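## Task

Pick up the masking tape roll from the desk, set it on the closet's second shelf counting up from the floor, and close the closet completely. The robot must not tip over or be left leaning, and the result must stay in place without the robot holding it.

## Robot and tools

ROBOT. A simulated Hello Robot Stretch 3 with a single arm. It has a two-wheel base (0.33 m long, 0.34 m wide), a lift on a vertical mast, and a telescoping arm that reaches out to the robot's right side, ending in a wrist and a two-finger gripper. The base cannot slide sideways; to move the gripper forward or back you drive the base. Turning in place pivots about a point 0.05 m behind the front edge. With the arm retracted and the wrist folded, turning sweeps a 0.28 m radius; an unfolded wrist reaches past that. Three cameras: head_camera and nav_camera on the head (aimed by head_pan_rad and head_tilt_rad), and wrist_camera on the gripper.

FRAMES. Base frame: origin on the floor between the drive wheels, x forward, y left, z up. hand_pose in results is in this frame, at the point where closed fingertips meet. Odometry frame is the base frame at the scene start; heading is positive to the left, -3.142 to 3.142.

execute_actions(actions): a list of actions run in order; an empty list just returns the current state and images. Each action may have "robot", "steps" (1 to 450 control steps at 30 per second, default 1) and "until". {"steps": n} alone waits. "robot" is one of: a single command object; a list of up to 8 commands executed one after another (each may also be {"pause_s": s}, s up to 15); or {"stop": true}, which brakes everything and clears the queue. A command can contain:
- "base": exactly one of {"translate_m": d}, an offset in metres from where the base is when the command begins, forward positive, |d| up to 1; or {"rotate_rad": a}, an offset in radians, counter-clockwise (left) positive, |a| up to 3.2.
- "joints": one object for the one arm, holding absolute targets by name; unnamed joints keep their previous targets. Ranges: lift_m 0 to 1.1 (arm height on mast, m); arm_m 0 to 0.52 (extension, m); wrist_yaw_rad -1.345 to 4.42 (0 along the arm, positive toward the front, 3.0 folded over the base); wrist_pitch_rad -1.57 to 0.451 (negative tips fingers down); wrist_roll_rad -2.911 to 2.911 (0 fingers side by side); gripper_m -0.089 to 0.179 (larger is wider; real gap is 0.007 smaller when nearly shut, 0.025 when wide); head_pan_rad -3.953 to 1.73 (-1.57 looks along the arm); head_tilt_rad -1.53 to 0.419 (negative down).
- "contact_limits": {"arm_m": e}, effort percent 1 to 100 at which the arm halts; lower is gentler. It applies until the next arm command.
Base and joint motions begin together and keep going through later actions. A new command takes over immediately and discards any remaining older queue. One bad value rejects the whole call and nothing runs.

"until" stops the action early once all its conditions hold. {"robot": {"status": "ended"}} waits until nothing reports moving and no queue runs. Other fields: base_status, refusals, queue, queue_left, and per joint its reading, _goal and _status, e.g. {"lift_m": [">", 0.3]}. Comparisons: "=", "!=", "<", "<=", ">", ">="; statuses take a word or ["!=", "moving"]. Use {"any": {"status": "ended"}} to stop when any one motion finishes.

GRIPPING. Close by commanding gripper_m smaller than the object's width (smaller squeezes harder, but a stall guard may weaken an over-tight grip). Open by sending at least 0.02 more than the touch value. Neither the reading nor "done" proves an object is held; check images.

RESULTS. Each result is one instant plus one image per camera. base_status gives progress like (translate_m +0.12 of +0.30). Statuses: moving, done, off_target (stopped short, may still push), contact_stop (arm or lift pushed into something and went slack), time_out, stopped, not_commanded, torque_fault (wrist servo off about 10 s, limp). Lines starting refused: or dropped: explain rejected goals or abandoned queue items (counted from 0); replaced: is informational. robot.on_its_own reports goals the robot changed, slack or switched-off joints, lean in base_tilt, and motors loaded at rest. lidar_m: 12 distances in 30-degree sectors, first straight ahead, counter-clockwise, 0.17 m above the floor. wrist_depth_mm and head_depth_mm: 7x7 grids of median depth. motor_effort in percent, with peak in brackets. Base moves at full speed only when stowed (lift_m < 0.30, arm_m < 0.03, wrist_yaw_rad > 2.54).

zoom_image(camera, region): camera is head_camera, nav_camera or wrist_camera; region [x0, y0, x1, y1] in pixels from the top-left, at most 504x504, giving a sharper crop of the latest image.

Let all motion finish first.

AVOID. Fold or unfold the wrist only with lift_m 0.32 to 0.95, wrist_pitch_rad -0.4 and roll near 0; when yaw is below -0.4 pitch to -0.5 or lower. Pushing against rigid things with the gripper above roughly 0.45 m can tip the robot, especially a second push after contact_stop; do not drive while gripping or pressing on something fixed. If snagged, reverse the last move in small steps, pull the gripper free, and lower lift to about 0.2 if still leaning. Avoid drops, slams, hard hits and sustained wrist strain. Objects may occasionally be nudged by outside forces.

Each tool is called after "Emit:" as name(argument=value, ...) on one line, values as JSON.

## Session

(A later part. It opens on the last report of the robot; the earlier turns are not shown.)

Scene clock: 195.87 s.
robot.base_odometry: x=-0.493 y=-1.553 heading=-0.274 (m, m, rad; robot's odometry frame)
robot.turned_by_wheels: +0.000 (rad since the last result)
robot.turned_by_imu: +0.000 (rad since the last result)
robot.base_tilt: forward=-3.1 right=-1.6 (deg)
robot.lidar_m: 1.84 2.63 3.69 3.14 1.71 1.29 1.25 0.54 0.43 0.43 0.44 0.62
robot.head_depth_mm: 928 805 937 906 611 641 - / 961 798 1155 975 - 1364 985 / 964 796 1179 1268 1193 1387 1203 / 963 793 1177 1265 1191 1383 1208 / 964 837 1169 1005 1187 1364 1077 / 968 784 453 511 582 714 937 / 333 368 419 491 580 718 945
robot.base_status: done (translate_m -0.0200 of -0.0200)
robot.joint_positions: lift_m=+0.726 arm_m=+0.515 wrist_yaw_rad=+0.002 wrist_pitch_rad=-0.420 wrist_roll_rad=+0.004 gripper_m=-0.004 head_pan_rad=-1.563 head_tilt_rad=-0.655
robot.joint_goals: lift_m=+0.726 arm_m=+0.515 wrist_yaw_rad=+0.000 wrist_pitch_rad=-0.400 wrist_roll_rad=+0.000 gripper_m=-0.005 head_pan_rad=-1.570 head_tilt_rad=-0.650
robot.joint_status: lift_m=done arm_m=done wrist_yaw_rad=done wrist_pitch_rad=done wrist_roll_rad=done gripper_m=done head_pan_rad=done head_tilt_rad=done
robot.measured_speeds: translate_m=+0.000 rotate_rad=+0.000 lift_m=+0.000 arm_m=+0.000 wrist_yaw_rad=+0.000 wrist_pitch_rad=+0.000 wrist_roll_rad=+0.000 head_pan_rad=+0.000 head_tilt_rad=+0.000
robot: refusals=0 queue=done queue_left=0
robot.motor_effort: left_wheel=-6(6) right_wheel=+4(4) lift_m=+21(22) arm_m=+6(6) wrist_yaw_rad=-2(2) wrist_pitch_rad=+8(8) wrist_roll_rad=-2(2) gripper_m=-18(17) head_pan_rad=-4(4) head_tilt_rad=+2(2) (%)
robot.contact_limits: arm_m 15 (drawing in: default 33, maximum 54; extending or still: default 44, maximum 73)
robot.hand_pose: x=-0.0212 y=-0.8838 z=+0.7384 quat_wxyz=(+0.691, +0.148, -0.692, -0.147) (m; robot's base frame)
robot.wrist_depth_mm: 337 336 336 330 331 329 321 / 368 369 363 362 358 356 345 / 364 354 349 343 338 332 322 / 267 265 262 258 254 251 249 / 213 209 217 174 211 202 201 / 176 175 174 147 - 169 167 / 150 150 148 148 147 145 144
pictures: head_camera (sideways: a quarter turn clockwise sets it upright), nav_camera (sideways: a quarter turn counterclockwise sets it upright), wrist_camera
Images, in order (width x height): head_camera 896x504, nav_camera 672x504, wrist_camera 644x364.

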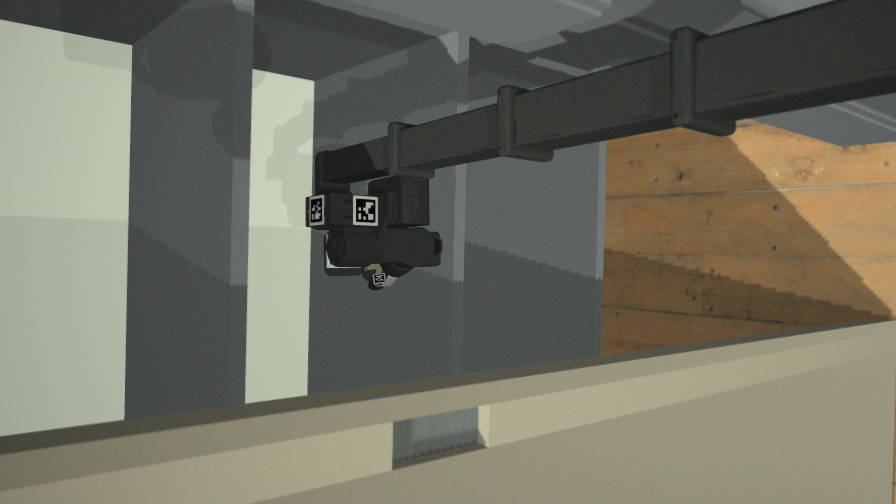

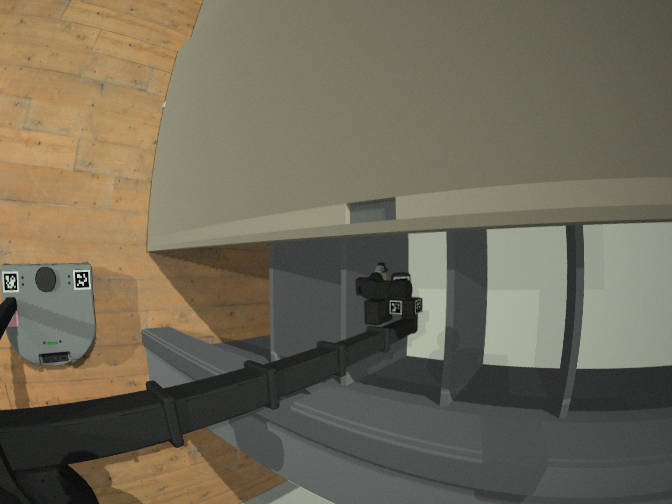

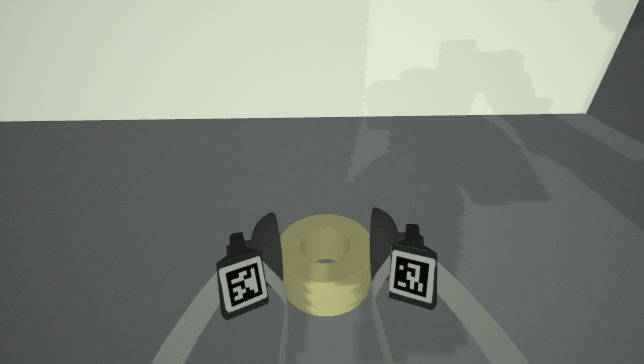

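Emit:
execute_actions(actions=[{"robot": [{"joints": {"lift_m": 0.7225}}, {"joints": {"gripper_m": 0.1}}, {"joints": {"lift_m": 0.74}}, {"joints": {"arm_m": 0.42}}], "steps": 300, "until": {"robot": {"status": "ended"}}}])

Scene clock: 201.20 s.
robot.base_odometry: x=-0.493 y=-1.553 heading=-0.274 (m, m, rad; robot's odometry frame)
robot.turned_by_wheels: +0.000 (rad since the last result)
robot.turned_by_imu: +0.000 (rad since the last result)
robot.base_tilt: forward=-3.1 right=-1.4 (deg)
robot.lidar_m: 1.84 2.63 3.70 3.13 1.71 1.29 1.25 0.54 0.43 0.43 0.44 0.61
robot.head_depth_mm: 929 803 937 907 611 621 - / 956 800 1157 974 - 1399 979 / 963 797 1184 1264 1196 1393 1204 / 966 795 1174 1261 1190 1392 1201 / 961 838 1162 1005 1194 1357 1076 / 966 786 452 510 581 715 939 / 333 368 419 492 580 719 942
robot.base_status: done (translate_m -0.0200 of -0.0200)
robot.joint_positions: lift_m=+0.740 arm_m=+0.420 wrist_yaw_rad=+0.002 wrist_pitch_rad=-0.418 wrist_roll_rad=+0.004 gripper_m=+0.100 head_pan_rad=-1.563 head_tilt_rad=-0.655
robot.joint_goals: lift_m=+0.740 arm_m=+0.420 wrist_yaw_rad=+0.000 wrist_pitch_rad=-0.400 wrist_roll_rad=+0.000 gripper_m=+0.100 head_pan_rad=-1.570 head_tilt_rad=-0.650
robot.joint_status: lift_m=done arm_m=done wrist_yaw_rad=done wrist_pitch_rad=done wrist_roll_rad=done gripper_m=done head_pan_rad=done head_tilt_rad=done
robot.measured_speeds: translate_m=+0.000 rotate_rad=+0.000 lift_m=+0.000 arm_m=+0.000 wrist_yaw_rad=+0.000 wrist_pitch_rad=+0.000 wrist_roll_rad=+0.000 head_pan_rad=+0.000 head_tilt_rad=+0.000
robot: refusals=0 queue=done queue_left=0
robot.motor_effort: left_wheel=-6(5) right_wheel=+4(4) lift_m=+27(28) arm_m=-6(7) wrist_yaw_rad=-2(2) wrist_pitch_rad=+7(8) wrist_roll_rad=-2(2) gripper_m=+0(79) head_pan_rad=-4(3) head_tilt_rad=+2(2) (%)
robot.hand_pose: x=-0.0212 y=-0.7898 z=+0.7526 quat_wxyz=(+0.691, +0.147, -0.693, -0.147) (m; robot's base frame)
robot.wrist_depth_mm: 429 422 420 413 410 407 342 / 460 459 453 451 454 442 344 / 402 393 385 375 374 367 325 / 296 293 289 255 281 276 274 / 234 232 239 227 224 223 219 / 195 194 191 189 185 191 185 / 166 164 163 162 161 160 159
pictures: head_camera (sideways: a quarter turn clockwise sets it upright), nav_camera (sideways: a quarter turn counterclockwise sets it upright), wrist_camera
Images, in order (width x height): head_camera 896x504, nav_camera 672x504, wrist_camera 644x364.

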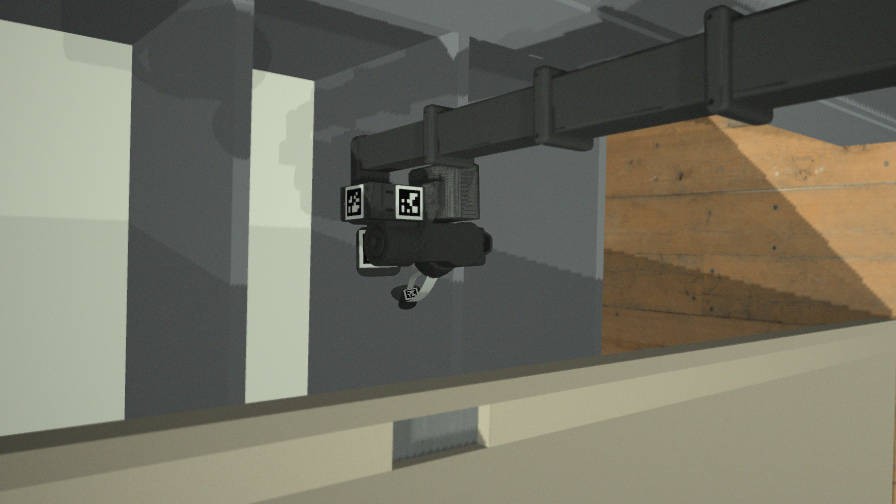

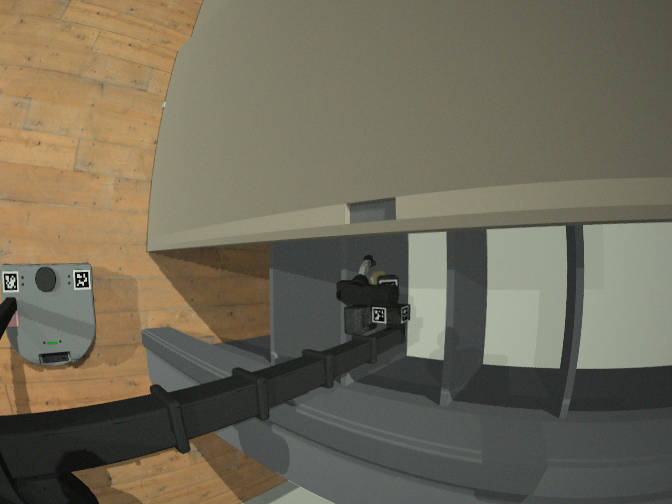

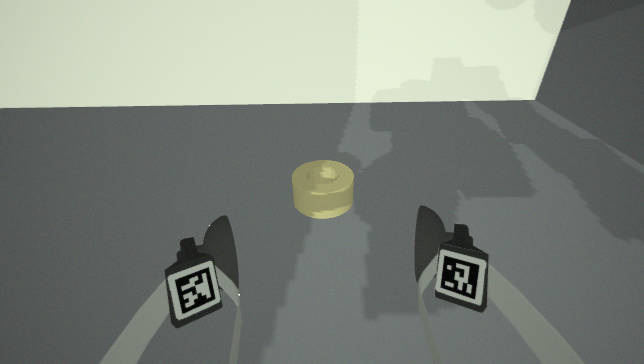

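Emit:
execute_actions(actions=[{"robot": {"joints": {"arm_m": 0.0, "gripper_m": 0.0}}, "steps": 200, "until": {"robot": {"arm_m": ["<", 0.25]}}}, {"robot": {"joints": {"lift_m": 0.5, "wrist_pitch_rad": -1.2, "head_tilt_rad": -1.0}}, "steps": 200, "until": {"robot": {"arm_m": ["<", 0.03]}}}, {"robot": [{"base": {"translate_m": 1.0}, "joints": {"wrist_roll_rad": 2.9}}, {"base": {"translate_m": 0.16}}], "steps": 450, "until": {"robot": {"status": "ended"}}}])

Scene clock: 231.93 s.
robot.base_odometry: x=+0.624 y=-1.867 heading=-0.274 (m, m, rad; robot's odometry frame)
robot.turned_by_wheels: +0.000 (rad since the last result)
robot.turned_by_imu: +0.000 (rad since the last result)
robot.base_tilt: forward=-3.1 right=-1.4 (deg)
robot.lidar_m: 1.33 1.41 1.98 3.21 3.26 2.48 1.53 0.63 0.49 0.51 0.54 0.64
robot.head_depth_mm: 449 513 617 809 1179 1228 1121 / 465 556 666 820 1184 1245 1134 / 467 557 691 906 1244 - - / 468 559 695 913 1293 1251 - / 470 561 696 920 1287 1214 1108 / 471 563 698 920 1276 1210 1104 / 471 565 704 927 1276 1205 1105
robot.base_status: done (translate_m +0.1600 of +0.1600)
robot.joint_positions: lift_m=+0.500 arm_m=+0.000 wrist_yaw_rad=+0.002 wrist_pitch_rad=-1.202 wrist_roll_rad=+2.895 gripper_m=+0.000 head_pan_rad=-1.563 head_tilt_rad=-0.988
robot.joint_goals: lift_m=+0.500 arm_m=+0.000 wrist_yaw_rad=+0.000 wrist_pitch_rad=-1.200 wrist_roll_rad=+2.900 gripper_m=+0.000 head_pan_rad=-1.570 head_tilt_rad=-1.000
robot.joint_status: lift_m=done arm_m=done wrist_yaw_rad=done wrist_pitch_rad=done wrist_roll_rad=done gripper_m=done head_pan_rad=done head_tilt_rad=done
robot.measured_speeds: translate_m=+0.000 rotate_rad=+0.000 lift_m=+0.000 arm_m=+0.000 wrist_yaw_rad=+0.000 wrist_pitch_rad=+0.000 wrist_roll_rad=+0.000 head_pan_rad=+0.000 head_tilt_rad=+0.000
robot: refusals=0 queue=done queue_left=0
robot.motor_effort: left_wheel=-5(8) right_wheel=+3(9) lift_m=+21(26) arm_m=-6(7) wrist_yaw_rad=-2(2) wrist_pitch_rad=+1(9) wrist_roll_rad=+2(3) gripper_m=-2(78) head_pan_rad=-4(4) head_tilt_rad=-4(19) (%)
robot.hand_pose: x=-0.0212 y=-0.2150 z=+0.3911 quat_wxyz=(-0.506, -0.348, -0.651, -0.447) (m; robot's base frame)
robot.wrist_depth_mm: 479 473 - - 446 441 434 / 510 503 503 503 479 477 464 / 553 547 538 535 525 512 508 / 505 558 589 579 568 560 548 / 417 459 543 - 621 622 603 / 365 389 468 - 605 619 641 / 315 345 419 448 470 530 497
pictures: head_camera (sideways: a quarter turn clockwise sets it upright), nav_camera (sideways: a quarter turn counterclockwise sets it upright), wrist_camera
Images, in order (width x height): head_camera 896x504, nav_camera 672x504, wrist_camera 644x364.

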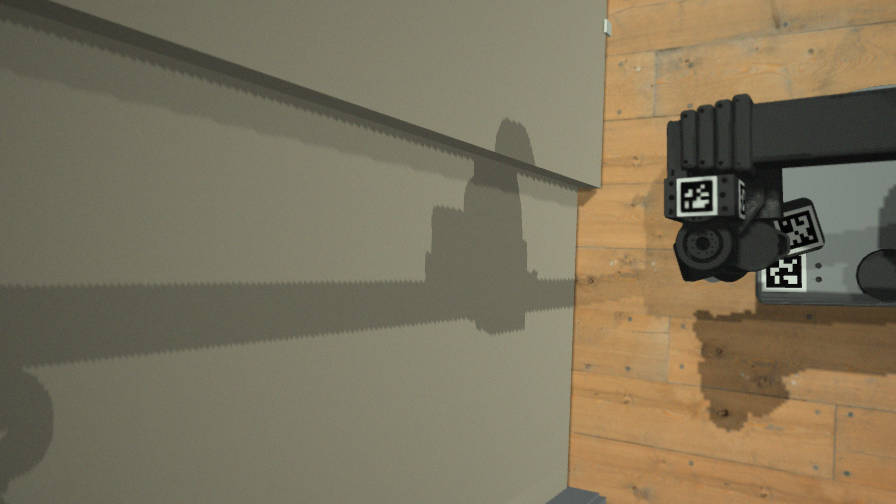

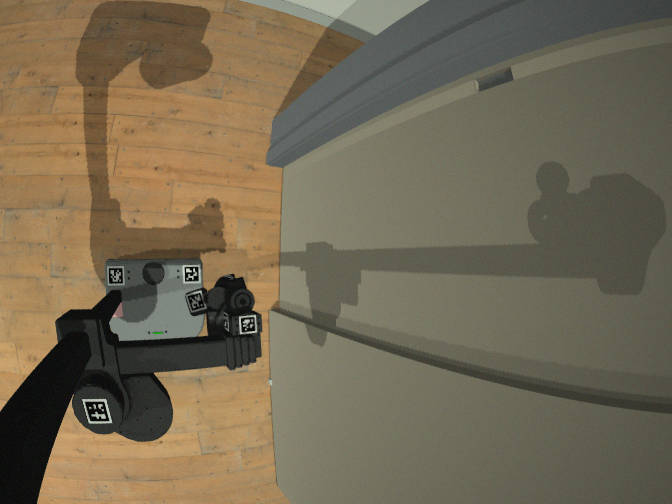

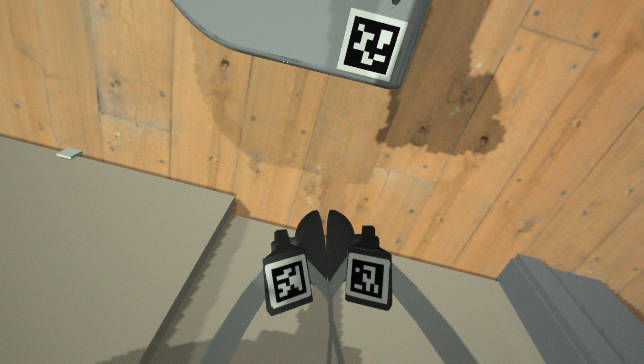

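Emit:
execute_actions(actions=[{"robot": [{"base": {"rotate_rad": -0.034}, "joints": {"arm_m": 0.22}, "contact_limits": {"arm_m": 15}}, {"base": {"translate_m": 0.03}, "joints": {"wrist_pitch_rad": -1.55, "lift_m": 0.33}}], "steps": 300, "until": {"robot": {"status": "ended"}}}])

Scene clock: 241.03 s.
robot.base_odometry: x=+0.653 y=-1.876 heading=-0.308 (m, m, rad; robot's odometry frame)
robot.turned_by_wheels: -0.034 (rad since the last result)
robot.turned_by_imu: -0.034 (rad since the last result)
robot.base_tilt: forward=-3.0 right=-1.4 (deg)
robot.lidar_m: 1.30 1.36 1.87 3.52 3.21 2.53 2.44 0.65 0.50 0.51 0.53 0.62
robot.head_depth_mm: 458 531 630 832 1212 1223 1120 / 468 560 673 841 1212 1230 1137 / 469 561 695 916 1169 1240 - / 468 559 694 914 1284 1217 - / 468 560 694 912 1284 1213 1110 / 467 560 693 911 1280 1210 1107 / 466 558 694 910 1272 1212 1102
robot.base_status: done (translate_m +0.0300 of +0.0300)
robot.joint_positions: lift_m=+0.330 arm_m=+0.220 wrist_yaw_rad=+0.001 wrist_pitch_rad=-1.539 wrist_roll_rad=+2.896 gripper_m=+0.000 head_pan_rad=-1.563 head_tilt_rad=-0.988
robot.joint_goals: lift_m=+0.330 arm_m=+0.220 wrist_yaw_rad=+0.000 wrist_pitch_rad=-1.550 wrist_roll_rad=+2.900 gripper_m=+0.000 head_pan_rad=-1.570 head_tilt_rad=-1.000
robot.joint_status: lift_m=done arm_m=done wrist_yaw_rad=done wrist_pitch_rad=done wrist_roll_rad=done gripper_m=done head_pan_rad=done head_tilt_rad=done
robot.measured_speeds: translate_m=+0.000 rotate_rad=+0.000 lift_m=+0.000 arm_m=+0.000 wrist_yaw_rad=+0.000 wrist_pitch_rad=+0.000 wrist_roll_rad=+0.000 head_pan_rad=+0.000 head_tilt_rad=+0.000
robot: refusals=0 queue=done queue_left=0
robot.motor_effort: left_wheel=+1(8) right_wheel=-1(3) lift_m=+21(21) arm_m=+5(7) wrist_yaw_rad=-2(2) wrist_pitch_rad=-4(6) wrist_roll_rad=+1(1) gripper_m=-2(0) head_pan_rad=-4(4) head_tilt_rad=-4(4) (%)
robot.contact_limits: arm_m 15 (drawing in: default 33, maximum 54; extending or still: default 44, maximum 73)
robot.hand_pose: x=-0.0213 y=-0.3484 z=+0.2120 quat_wxyz=(-0.441, -0.428, -0.566, -0.549) (m; robot's base frame)
robot.wrist_depth_mm: 338 338 337 342 343 341 342 / 340 344 348 352 347 353 351 / 351 356 358 362 357 360 372 / 362 367 369 367 367 367 373 / 336 376 381 - 380 383 389 / 262 314 385 - 394 398 400 / 223 280 312 346 373 407 408
pictures: head_camera (sideways: a quarter turn clockwise sets it upright), nav_camera (sideways: a quarter turn counterclockwise sets it upright), wrist_camera
Images, in order (width x height): head_camera 896x504, nav_camera 672x504, wrist_camera 644x364.

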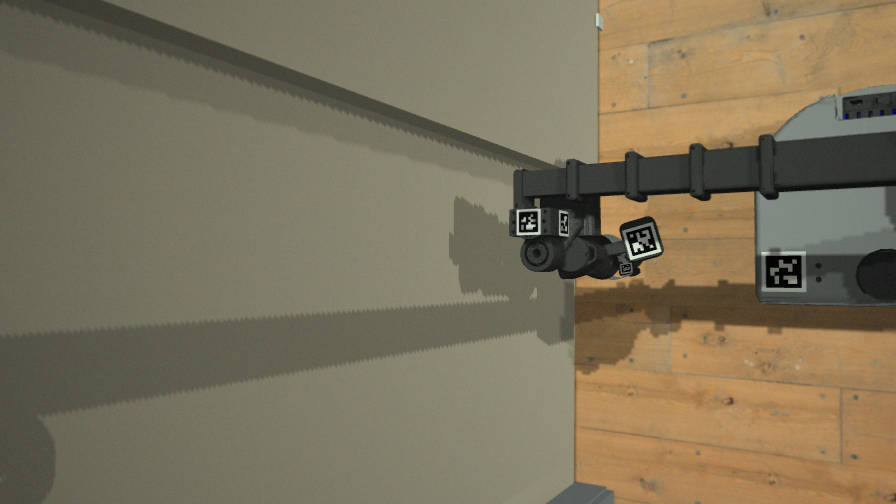

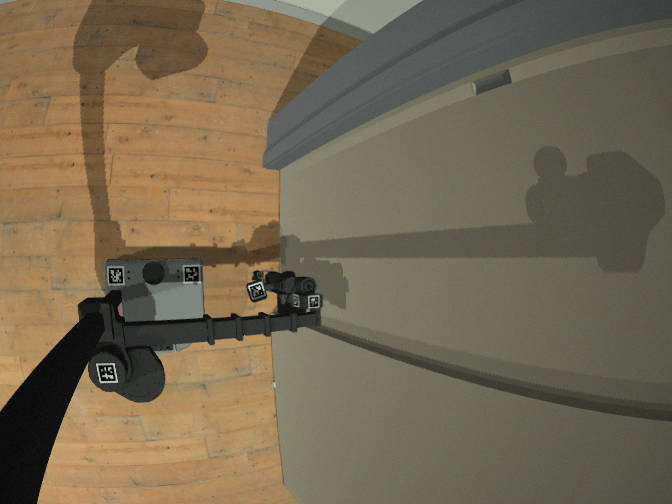

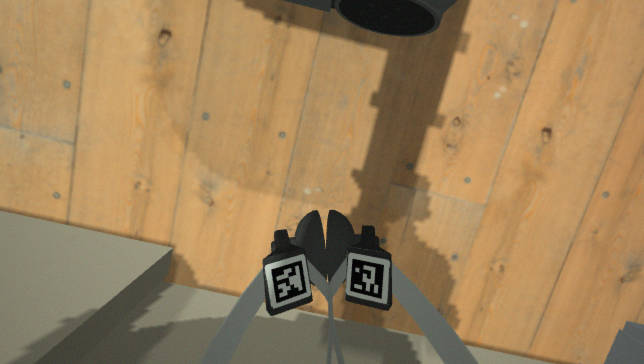

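Emit:
execute_actions(actions=[{"robot": {"joints": {"arm_m": 0.36}, "contact_limits": {"arm_m": 11}}, "steps": 200, "until": {"robot": {"status": "ended"}}}])

Scene clock: 243.20 s.
robot.base_odometry: x=+0.653 y=-1.876 heading=-0.308 (m, m, rad; robot's odometry frame)
robot.turned_by_wheels: +0.000 (rad since the last result)
robot.turned_by_imu: +0.000 (rad since the last result)
robot.base_tilt: forward=-3.1 right=-1.4 (deg)
robot.lidar_m: 1.31 1.36 1.87 3.54 3.21 2.53 2.45 0.66 0.50 0.51 0.53 0.62
robot.head_depth_mm: 460 534 629 835 1222 1228 1122 / 471 564 675 847 1211 1220 1144 / 470 563 698 863 1212 1225 - / 471 562 699 842 1303 1222 - / 470 561 698 919 1286 1210 1108 / 470 560 697 917 1276 1209 1105 / 469 559 696 917 1270 1201 1102
robot.base_status: done (translate_m +0.0300 of +0.0300)
robot.joint_positions: lift_m=+0.330 arm_m=+0.344 wrist_yaw_rad=+0.001 wrist_pitch_rad=-1.545 wrist_roll_rad=+2.897 gripper_m=+0.000 head_pan_rad=-1.563 head_tilt_rad=-0.988
robot.joint_goals: lift_m=+0.330 arm_m=+0.344 wrist_yaw_rad=+0.000 wrist_pitch_rad=-1.550 wrist_roll_rad=+2.900 gripper_m=+0.000 head_pan_rad=-1.570 head_tilt_rad=-1.000
robot.joint_status: lift_m=done arm_m=contact_stop wrist_yaw_rad=done wrist_pitch_rad=done wrist_roll_rad=done gripper_m=done head_pan_rad=done head_tilt_rad=done
robot.measured_speeds: translate_m=+0.000 rotate_rad=+0.000 lift_m=+0.000 arm_m=-0.003 wrist_yaw_rad=+0.000 wrist_pitch_rad=+0.024 wrist_roll_rad=+0.000 head_pan_rad=+0.000 head_tilt_rad=+0.000
robot: refusals=0 queue=dropped queue_left=0
robot.on_its_own: arm_m is slack since a contact_stop, until your next command for it (your +0.360 is given up)
robot.motor_effort: left_wheel=-4(4) right_wheel=+1(2) lift_m=+22(22) arm_m=+4(13) wrist_yaw_rad=-1(2) wrist_pitch_rad=-3(5) wrist_roll_rad=+1(1) gripper_m=-3(2) head_pan_rad=-4(4) head_tilt_rad=-3(4) (%)
robot.contact_limits: arm_m 11 (drawing in: default 33, maximum 54; extending or still: default 44, maximum 73)
robot.hand_pose: x=-0.0213 y=-0.4716 z=+0.2120 quat_wxyz=(-0.440, -0.430, -0.565, -0.550) (m; robot's base frame)
robot.wrist_depth_mm: 333 334 337 341 348 343 343 / 346 344 346 349 353 351 351 / 290 350 356 359 362 365 362 / 187 264 364 371 367 373 372 / 191 229 270 375 377 378 385 / 157 169 191 - 274 305 382 / 129 135 149 162 177 209 242
pictures: head_camera (sideways: a quarter turn clockwise sets it upright), nav_camera (sideways: a quarter turn counterclockwise sets it upright), wrist_camera
Images, in order (width x height): head_camera 896x504, nav_camera 672x504, wrist_camera 644x364.

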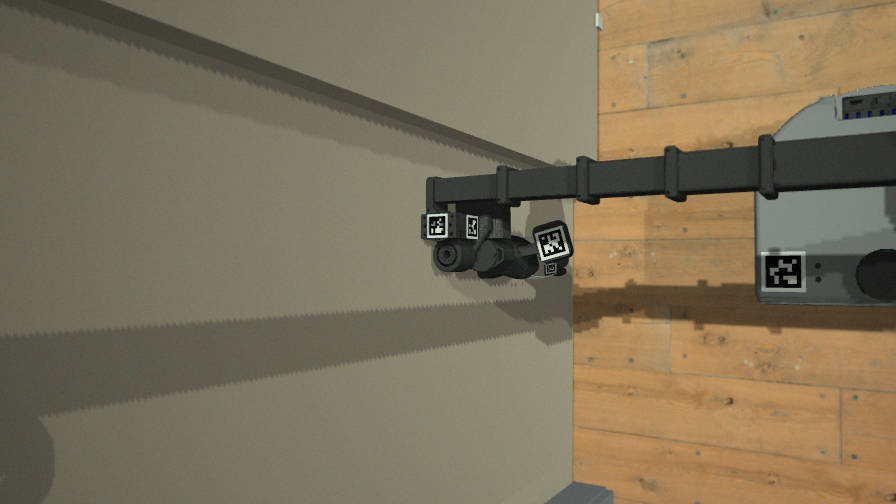

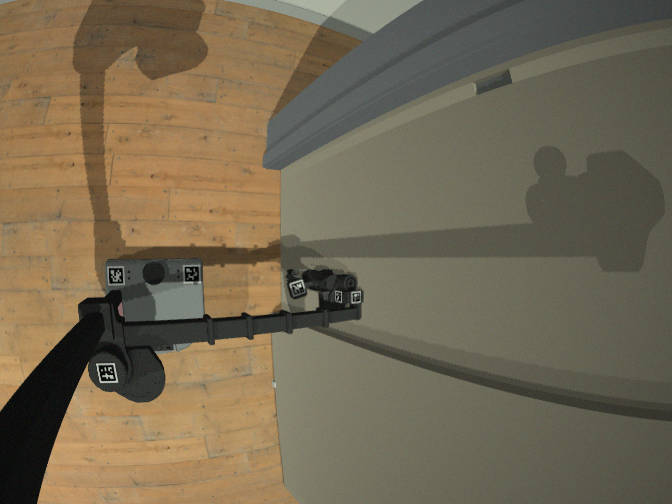

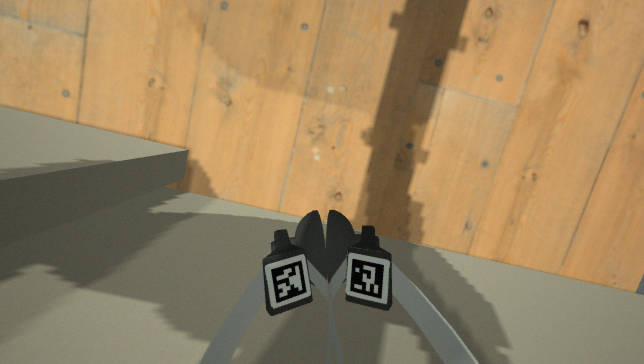

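Emit:
execute_actions(actions=[{"robot": [{"joints": {"arm_m": 0.325}}, {"base": {"translate_m": -0.055}}], "steps": 200, "until": {"robot": {"status": "ended"}}}])

Scene clock: 246.43 s.
robot.base_odometry: x=+0.600 y=-1.859 heading=-0.308 (m, m, rad; robot's odometry frame)
robot.turned_by_wheels: +0.000 (rad since the last result)
robot.turned_by_imu: +0.001 (rad since the last result)
robot.base_tilt: forward=-3.0 right=-1.6 (deg)
robot.lidar_m: 1.36 1.42 1.95 3.21 3.19 2.47 2.39 0.65 0.48 0.48 0.53 0.64
robot.head_depth_mm: 423 505 628 827 1223 1229 1121 / 459 532 628 827 1208 1229 1134 / 469 561 698 842 1238 1230 - / 469 560 697 861 1301 1225 - / 468 562 695 919 1288 1213 1107 / 468 560 697 911 1277 1210 1106 / 469 560 695 915 1280 1202 1102
robot.base_status: done (translate_m -0.0550 of -0.0550)
robot.joint_positions: lift_m=+0.330 arm_m=+0.325 wrist_yaw_rad=+0.001 wrist_pitch_rad=-1.545 wrist_roll_rad=+2.897 gripper_m=+0.000 head_pan_rad=-1.563 head_tilt_rad=-0.988
robot.joint_goals: lift_m=+0.330 arm_m=+0.325 wrist_yaw_rad=+0.000 wrist_pitch_rad=-1.550 wrist_roll_rad=+2.900 gripper_m=+0.000 head_pan_rad=-1.570 head_tilt_rad=-1.000
robot.joint_status: lift_m=done arm_m=done wrist_yaw_rad=done wrist_pitch_rad=done wrist_roll_rad=done gripper_m=done head_pan_rad=done head_tilt_rad=done
robot.measured_speeds: translate_m=+0.000 rotate_rad=+0.000 lift_m=+0.000 arm_m=+0.000 wrist_yaw_rad=+0.000 wrist_pitch_rad=+0.000 wrist_roll_rad=+0.000 head_pan_rad=+0.000 head_tilt_rad=+0.000
robot: refusals=0 queue=done queue_left=0
robot.motor_effort: left_wheel=+2(6) right_wheel=-5(7) lift_m=+22(22) arm_m=-6(7) wrist_yaw_rad=-2(2) wrist_pitch_rad=-3(3) wrist_roll_rad=+1(1) gripper_m=-2(2) head_pan_rad=-4(4) head_tilt_rad=-4(3) (%)
robot.hand_pose: x=-0.0213 y=-0.4527 z=+0.2120 quat_wxyz=(-0.440, -0.430, -0.565, -0.550) (m; robot's base frame)
robot.wrist_depth_mm: 338 336 338 342 341 342 345 / 344 344 344 349 353 355 352 / 353 355 360 356 358 362 362 / 213 252 362 368 371 372 371 / 146 183 301 - 379 380 383 / 126 183 223 - 322 358 393 / 139 157 175 191 207 245 285
pictures: head_camera (sideways: a quarter turn clockwise sets it upright), nav_camera (sideways: a quarter turn counterclockwise sets it upright), wrist_camera
Images, in order (width x height): head_camera 896x504, nav_camera 672x504, wrist_camera 644x364.

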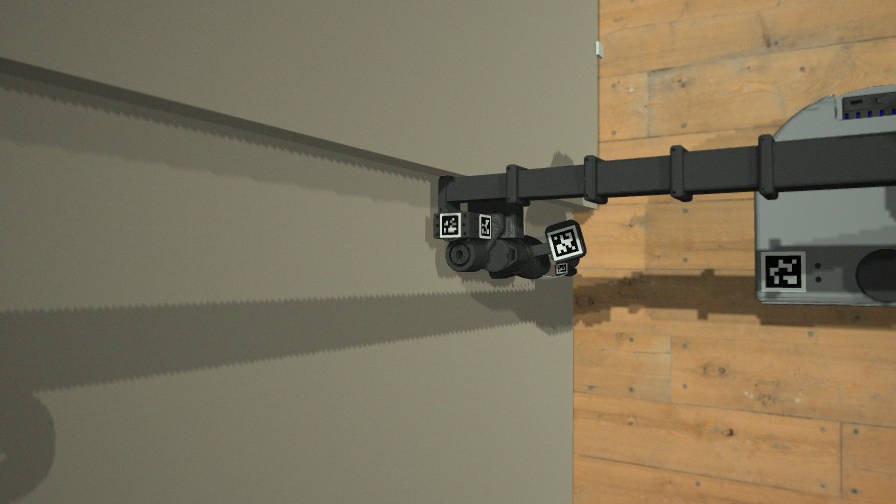

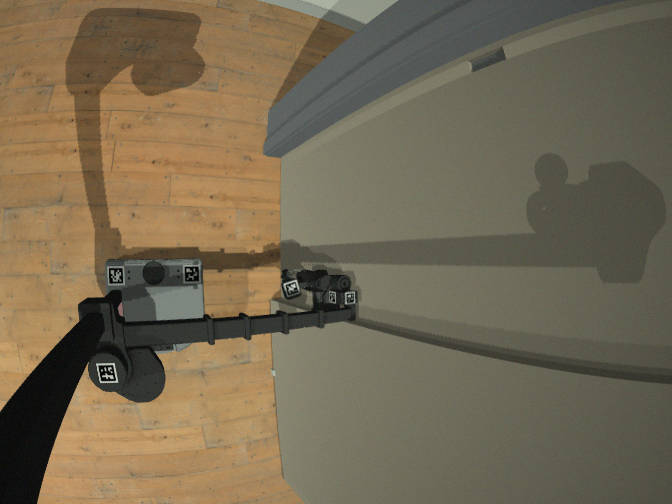

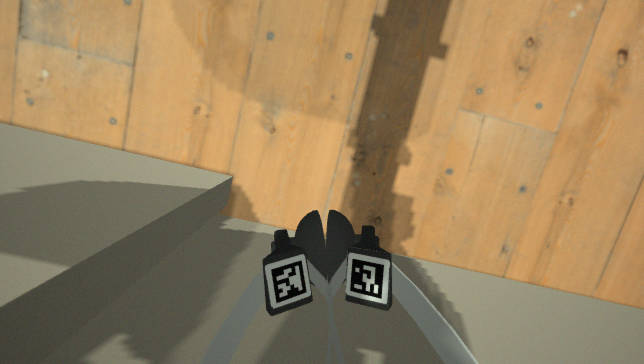

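Emit:
execute_actions(actions=[{"robot": {"base": {"translate_m": -0.26}}, "steps": 200, "until": {"robot": {"status": "ended"}}}])

Scene clock: 251.43 s.
robot.base_odometry: x=+0.352 y=-1.781 heading=-0.307 (m, m, rad; robot's odometry frame)
robot.turned_by_wheels: +0.000 (rad since the last result)
robot.turned_by_imu: +0.002 (rad since the last result)
robot.base_tilt: forward=-3.2 right=-1.5 (deg)
robot.lidar_m: 1.62 1.69 2.33 3.15 2.97 2.20 2.13 0.65 0.48 0.48 0.53 0.73
robot.head_depth_mm: 422 505 628 827 1214 1227 1120 / 457 529 628 826 1221 1223 1137 / 468 559 694 839 1238 1223 - / 468 559 695 853 1300 1220 - / 466 557 692 910 1282 1210 1105 / 466 557 690 910 1275 1211 1105 / 465 556 689 906 1273 1203 1105
robot.base_status: done (translate_m -0.2600 of -0.2600)
robot.joint_positions: lift_m=+0.330 arm_m=+0.325 wrist_yaw_rad=+0.001 wrist_pitch_rad=-1.545 wrist_roll_rad=+2.897 gripper_m=+0.000 head_pan_rad=-1.563 head_tilt_rad=-0.988
robot.joint_goals: lift_m=+0.330 arm_m=+0.325 wrist_yaw_rad=+0.000 wrist_pitch_rad=-1.550 wrist_roll_rad=+2.900 gripper_m=+0.000 head_pan_rad=-1.570 head_tilt_rad=-1.000
robot.joint_status: lift_m=done arm_m=done wrist_yaw_rad=done wrist_pitch_rad=done wrist_roll_rad=done gripper_m=done head_pan_rad=done head_tilt_rad=done
robot.measured_speeds: translate_m=+0.000 rotate_rad=+0.000 lift_m=+0.000 arm_m=+0.000 wrist_yaw_rad=+0.000 wrist_pitch_rad=+0.000 wrist_roll_rad=+0.000 head_pan_rad=+0.000 head_tilt_rad=+0.000
robot: refusals=0 queue=done queue_left=0
robot.motor_effort: left_wheel=+9(19) right_wheel=-14(44) lift_m=+22(22) arm_m=-4(6) wrist_yaw_rad=-1(1) wrist_pitch_rad=-2(2) wrist_roll_rad=+0(1) gripper_m=-1(2) head_pan_rad=-3(4) head_tilt_rad=-4(4) (%)
robot.hand_pose: x=-0.0213 y=-0.4526 z=+0.2120 quat_wxyz=(-0.440, -0.430, -0.565, -0.550) (m; robot's base frame)
robot.wrist_depth_mm: 333 339 338 340 340 344 345 / 348 344 344 349 351 352 356 / 349 355 356 360 360 361 364 / 213 251 361 367 374 374 367 / 147 182 296 - 384 384 386 / 126 181 219 - 318 348 393 / 136 154 171 187 203 242 274
pictures: head_camera (sideways: a quarter turn clockwise sets it upright), nav_camera (sideways: a quarter turn counterclockwise sets it upright), wrist_camera
Images, in order (width x height): head_camera 896x504, nav_camera 672x504, wrist_camera 644x364.

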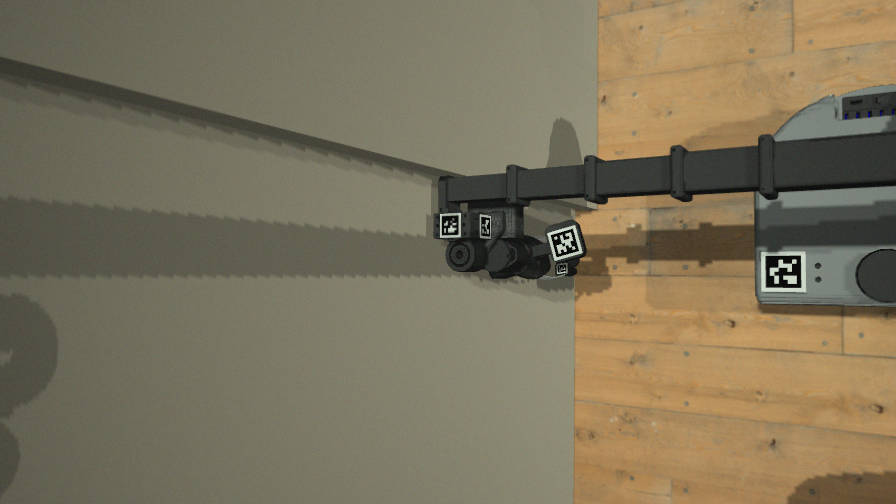

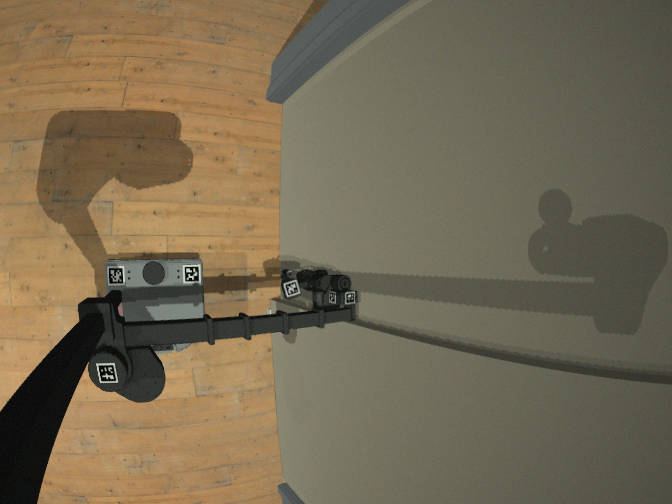

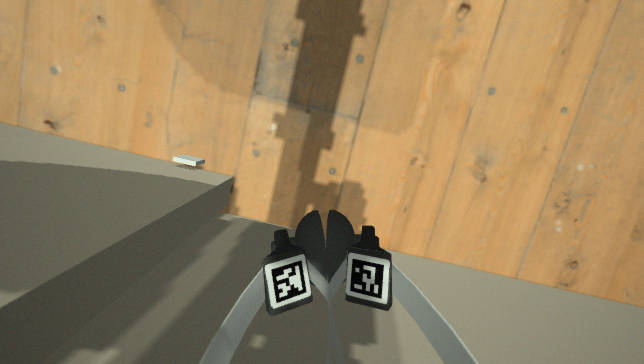

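Emit:
execute_actions(actions=[{"robot": {"base": {"translate_m": -0.035}, "joints": {"head_pan_rad": -2.65, "head_tilt_rad": -0.4}}, "steps": 200, "until": {"robot": {"status": "ended"}}}])

Scene clock: 253.40 s.
robot.base_odometry: x=+0.319 y=-1.770 heading=-0.308 (m, m, rad; robot's odometry frame)
robot.turned_by_wheels: +0.000 (rad since the last result)
robot.turned_by_imu: +0.000 (rad since the last result)
robot.base_tilt: forward=-3.2 right=-1.6 (deg)
robot.lidar_m: 1.66 1.72 2.37 3.13 2.93 2.17 2.10 0.65 0.48 0.48 0.53 0.73
robot.head_depth_mm: 1766 1892 2040 2195 2176 1678 1382 / 1851 1979 2122 2315 2155 1679 1379 / 976 1054 1205 1359 1543 1625 1381 / 845 912 991 1081 1198 1339 1337 / 715 763 818 878 952 1040 1141 / 619 656 697 739 791 850 919 / 546 574 604 638 676 717 765
robot.base_status: done (translate_m -0.0350 of -0.0350)
robot.joint_positions: lift_m=+0.330 arm_m=+0.325 wrist_yaw_rad=+0.001 wrist_pitch_rad=-1.545 wrist_roll_rad=+2.897 gripper_m=+0.000 head_pan_rad=-2.643 head_tilt_rad=-0.408
robot.joint_goals: lift_m=+0.330 arm_m=+0.325 wrist_yaw_rad=+0.000 wrist_pitch_rad=-1.550 wrist_roll_rad=+2.900 gripper_m=+0.000 head_pan_rad=-2.650 head_tilt_rad=-0.400
robot.joint_status: lift_m=done arm_m=done wrist_yaw_rad=done wrist_pitch_rad=done wrist_roll_rad=done gripper_m=done head_pan_rad=done head_tilt_rad=done
robot.measured_speeds: translate_m=+0.000 rotate_rad=+0.000 lift_m=+0.000 arm_m=+0.000 wrist_yaw_rad=+0.000 wrist_pitch_rad=+0.000 wrist_roll_rad=+0.000 head_pan_rad=+0.000 head_tilt_rad=+0.000
robot: refusals=0 queue=done queue_left=0
robot.motor_effort: left_wheel=+3(18) right_wheel=-4(39) lift_m=+22(22) arm_m=-3(5) wrist_yaw_rad=-1(1) wrist_pitch_rad=-2(2) wrist_roll_rad=+1(1) gripper_m=-2(2) head_pan_rad=-4(49) head_tilt_rad=+3(24) (%)
robot.hand_pose: x=-0.0213 y=-0.4525 z=+0.2120 quat_wxyz=(-0.440, -0.430, -0.565, -0.550) (m; robot's base frame)
robot.wrist_depth_mm: 336 337 340 339 342 341 345 / 345 351 349 350 349 353 355 / 347 355 355 360 361 363 364 / 213 251 361 369 372 372 370 / 145 181 296 - 383 379 388 / 126 181 219 - 315 352 392 / 135 154 170 186 202 239 276
pictures: head_camera (sideways: a quarter turn clockwise sets it upright), nav_camera (sideways: a quarter turn counterclockwise sets it upright), wrist_camera
Images, in order (width x height): head_camera 896x504, nav_camera 672x504, wrist_camera 644x364.

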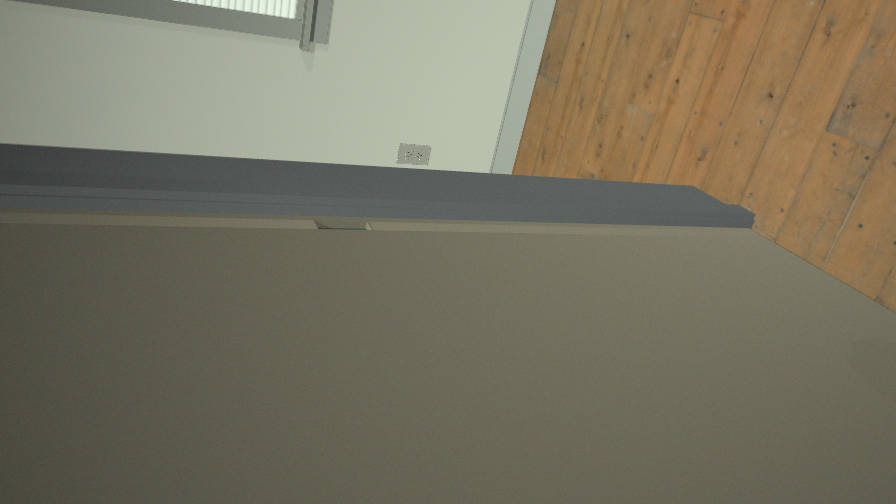

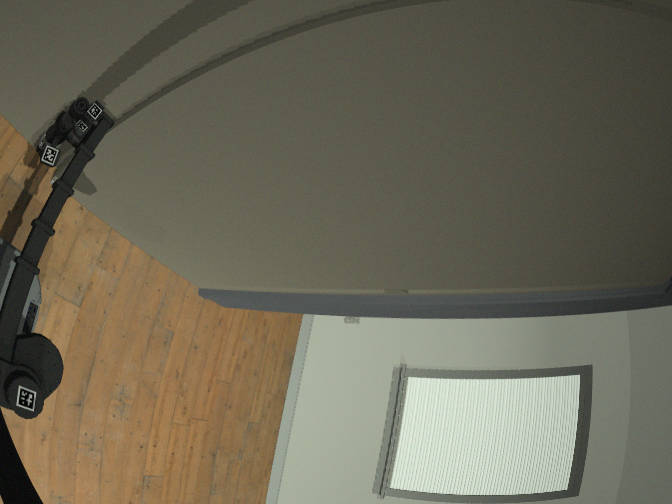

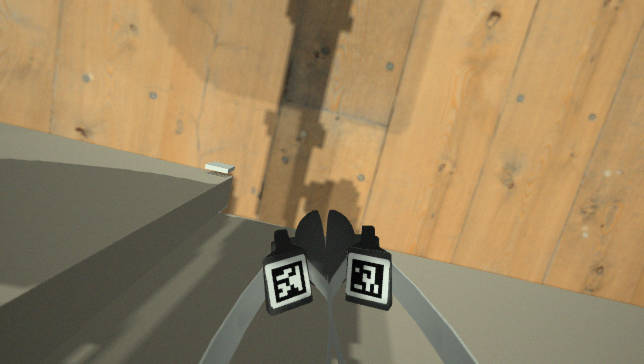

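Emit:
execute_actions(actions=[{"robot": {"base": {"translate_m": -0.012}}, "steps": 100, "until": {"robot": {"status": "ended"}}}])

Scene clock: 256.33 s.
robot.base_odometry: x=+0.308 y=-1.767 heading=-0.305 (m, m, rad; robot's odometry frame)
robot.turned_by_wheels: +0.003 (rad since the last result)
robot.turned_by_imu: +0.004 (rad since the last result)
robot.base_tilt: forward=-2.3 right=-1.4 (deg)
robot.lidar_m: 1.67 1.73 2.40 3.14 2.89 2.16 2.09 0.65 0.48 0.48 0.53 0.73
robot.head_depth_mm: 1778 1905 2030 2187 2223 1703 1398 / 1859 1984 2126 2315 2188 1719 1388 / 967 1056 1189 1345 1525 1619 1391 / 838 909 982 1075 1188 1331 1349 / 711 759 811 877 947 1031 1132 / 616 652 693 735 789 847 912 / 545 573 603 636 675 716 764
robot.base_status: off_target (translate_m -0.0119 of -0.0120)
robot.joint_positions: lift_m=+0.330 arm_m=+0.325 wrist_yaw_rad=+0.001 wrist_pitch_rad=-1.545 wrist_roll_rad=+2.897 gripper_m=+0.000 head_pan_rad=-2.643 head_tilt_rad=-0.408
robot.joint_goals: lift_m=+0.330 arm_m=+0.325 wrist_yaw_rad=+0.000 wrist_pitch_rad=-1.550 wrist_roll_rad=+2.900 gripper_m=+0.000 head_pan_rad=-2.650 head_tilt_rad=-0.400
robot.joint_status: lift_m=done arm_m=done wrist_yaw_rad=done wrist_pitch_rad=done wrist_roll_rad=done gripper_m=done head_pan_rad=done head_tilt_rad=done
robot.measured_speeds: translate_m=+0.000 rotate_rad=+0.000 lift_m=+0.000 arm_m=+0.000 wrist_yaw_rad=+0.000 wrist_pitch_rad=+0.000 wrist_roll_rad=+0.000 head_pan_rad=+0.000 head_tilt_rad=+0.000
robot: refusals=0 queue=done queue_left=0
robot.on_its_own: left_wheel is at rest, and its effort (+52) is outside its rest range (-18 to +18); right_wheel is at rest, and its effort (-83) is outside its rest range (-18 to +18)
robot.motor_effort: left_wheel=+52(69) right_wheel=-83(100) lift_m=+26(27) arm_m=+1(3) wrist_yaw_rad=-1(1) wrist_pitch_rad=-2(2) wrist_roll_rad=+1(0) gripper_m=-2(1) head_pan_rad=-4(4) head_tilt_rad=+3(3) (%)
robot.hand_pose: x=-0.0213 y=-0.4523 z=+0.2118 quat_wxyz=(-0.440, -0.430, -0.565, -0.550) (m; robot's base frame)
robot.wrist_depth_mm: 336 340 341 339 337 341 343 / 350 352 348 348 349 346 348 / 354 360 358 358 361 359 359 / 211 252 365 372 365 372 370 / 147 177 293 - 379 383 379 / 122 175 217 - 315 356 388 / 132 153 170 187 203 241 282
pictures: head_camera (sideways: a quarter turn clockwise sets it upright), nav_camera (sideways: a quarter turn counterclockwise sets it upright), wrist_camera
Images, in order (width x height): head_camera 896x504, nav_camera 672x504, wrist_camera 644x364.

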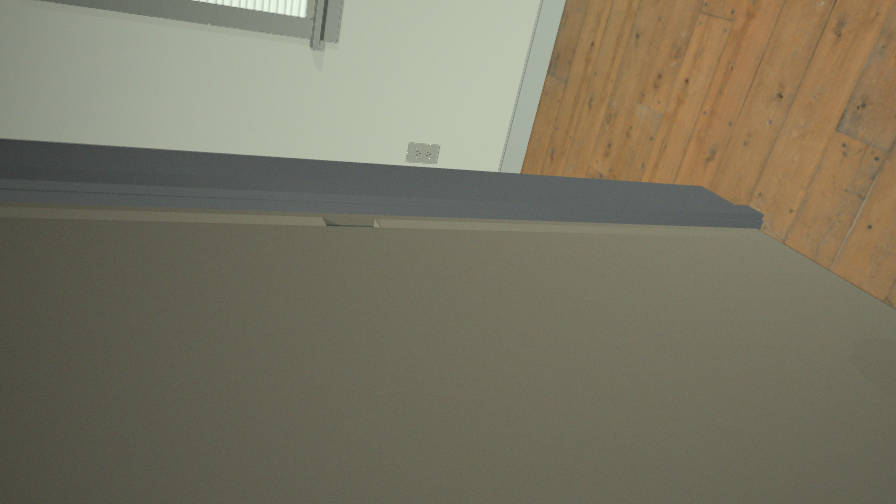

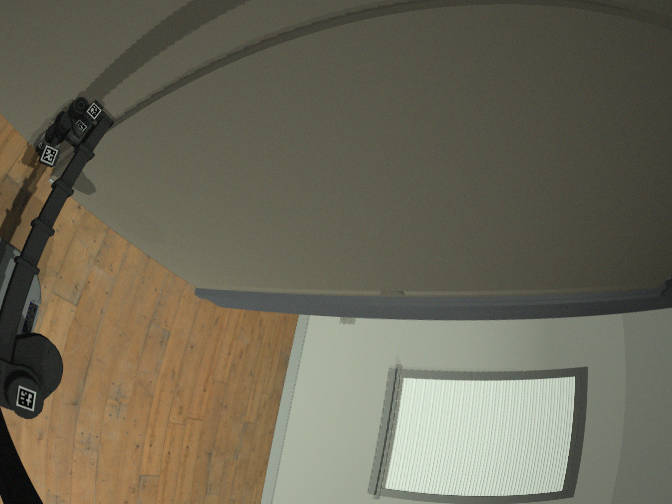

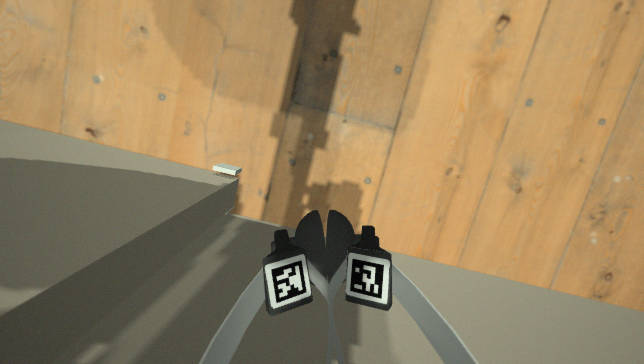

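The door has hit its stop, so I'm backing off now.

Emit:
execute_actions(actions=[{"robot": [{"base": {"translate_m": 0.03}, "joints": {"head_pan_rad": -0.6, "head_tilt_rad": -0.4}}, {"joints": {"arm_m": 0.22}}], "steps": 200, "until": {"robot": {"status": "ended"}}}])

Scene clock: 263.43 s.
robot.base_odometry: x=+0.336 y=-1.776 heading=-0.308 (m, m, rad; robot's odometry frame)
robot.turned_by_wheels: -0.003 (rad since the last result)
robot.turned_by_imu: -0.003 (rad since the last result)
robot.base_tilt: forward=-3.1 right=-1.4 (deg)
robot.lidar_m: 1.64 1.71 2.35 3.13 2.94 2.18 2.11 0.65 0.48 0.51 0.53 0.73
robot.head_depth_mm: 514 543 575 610 647 694 744 / 567 601 639 683 735 790 858 / 629 674 722 779 843 920 1015 / 709 766 833 905 989 1100 1240 / 718 778 845 935 1046 1172 1305 / 829 926 1676 1861 2007 1681 1380 / 1446 1535 1633 1753 1885 1684 1375
robot.base_status: done (translate_m +0.0300 of +0.0300)
robot.joint_positions: lift_m=+0.330 arm_m=+0.220 wrist_yaw_rad=+0.001 wrist_pitch_rad=-1.544 wrist_roll_rad=+2.897 gripper_m=+0.000 head_pan_rad=-0.607 head_tilt_rad=-0.407
robot.joint_goals: lift_m=+0.330 arm_m=+0.220 wrist_yaw_rad=+0.000 wrist_pitch_rad=-1.550 wrist_roll_rad=+2.900 gripper_m=+0.000 head_pan_rad=-0.600 head_tilt_rad=-0.400
robot.joint_status: lift_m=done arm_m=done wrist_yaw_rad=done wrist_pitch_rad=done wrist_roll_rad=done gripper_m=done head_pan_rad=done head_tilt_rad=done
robot.measured_speeds: translate_m=+0.000 rotate_rad=+0.000 lift_m=+0.000 arm_m=+0.000 wrist_yaw_rad=+0.000 wrist_pitch_rad=+0.000 wrist_roll_rad=+0.000 head_pan_rad=+0.000 head_tilt_rad=+0.000
robot: refusals=0 queue=done queue_left=0
robot.motor_effort: left_wheel=+1(68) right_wheel=-1(84) lift_m=+23(26) arm_m=-6(7) wrist_yaw_rad=-2(2) wrist_pitch_rad=-3(3) wrist_roll_rad=+1(0) gripper_m=-1(2) head_pan_rad=+4(48) head_tilt_rad=+3(3) (%)
robot.hand_pose: x=-0.0213 y=-0.3478 z=+0.2120 quat_wxyz=(-0.440, -0.430, -0.565, -0.550) (m; robot's base frame)
robot.wrist_depth_mm: 334 340 337 343 346 344 344 / 346 345 347 348 351 350 356 / 355 358 359 358 359 360 361 / 362 365 363 365 368 373 375 / 334 368 383 - 379 383 389 / 255 285 383 - 393 395 397 / 207 245 313 350 375 408 409
pictures: head_camera (sideways: a quarter turn clockwise sets it upright), nav_camera (sideways: a quarter turn counterclockwise sets it upright), wrist_camera
Images, in order (width x height): head_camera 896x504, nav_camera 672x504, wrist_camera 644x364.

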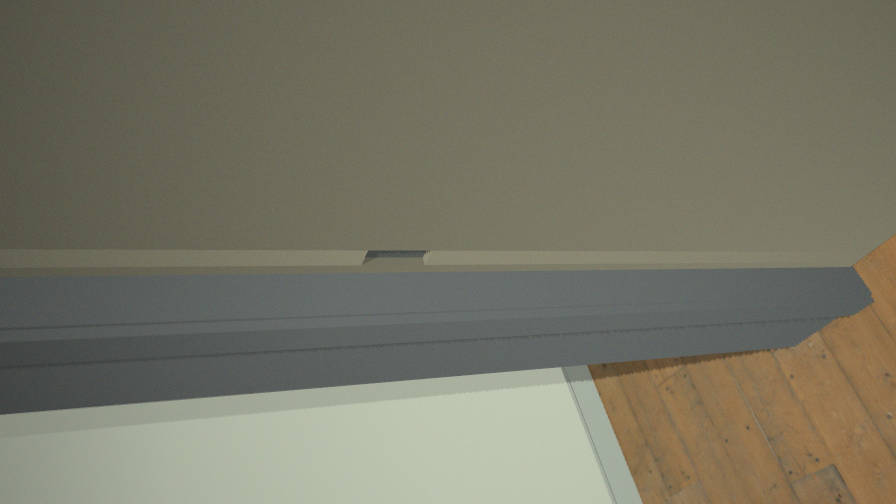

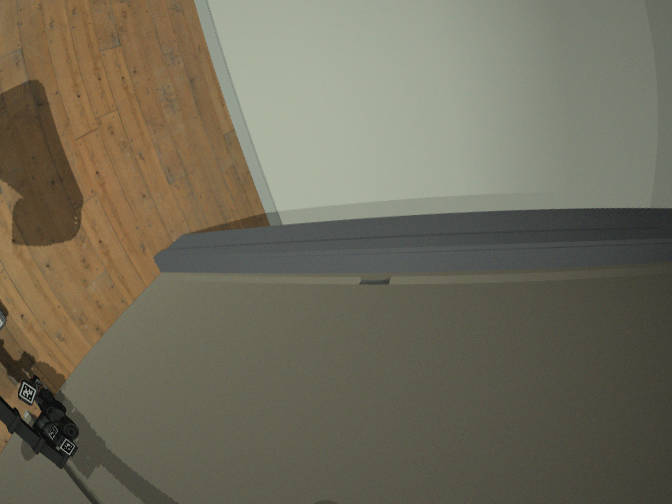

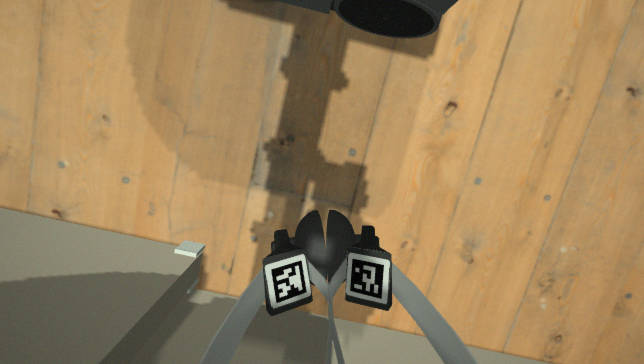

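Emit:
zoom_image(camera="head_camera", region=[740, 210, 896, 350])

Region (740, 210, 896, 350) of head_camera's 896x504 image, scaled by 3.231, with more detail than that image has; it fills the top 452 rows of this view, and the rest is white.

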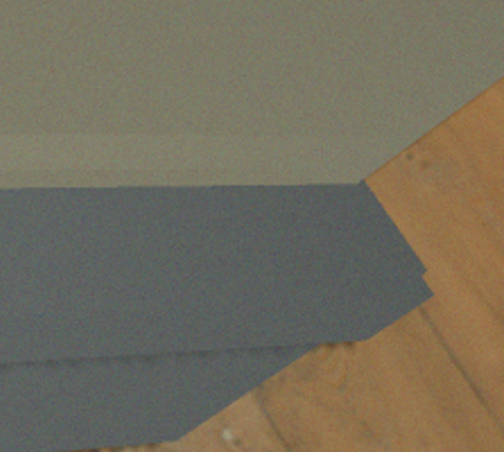

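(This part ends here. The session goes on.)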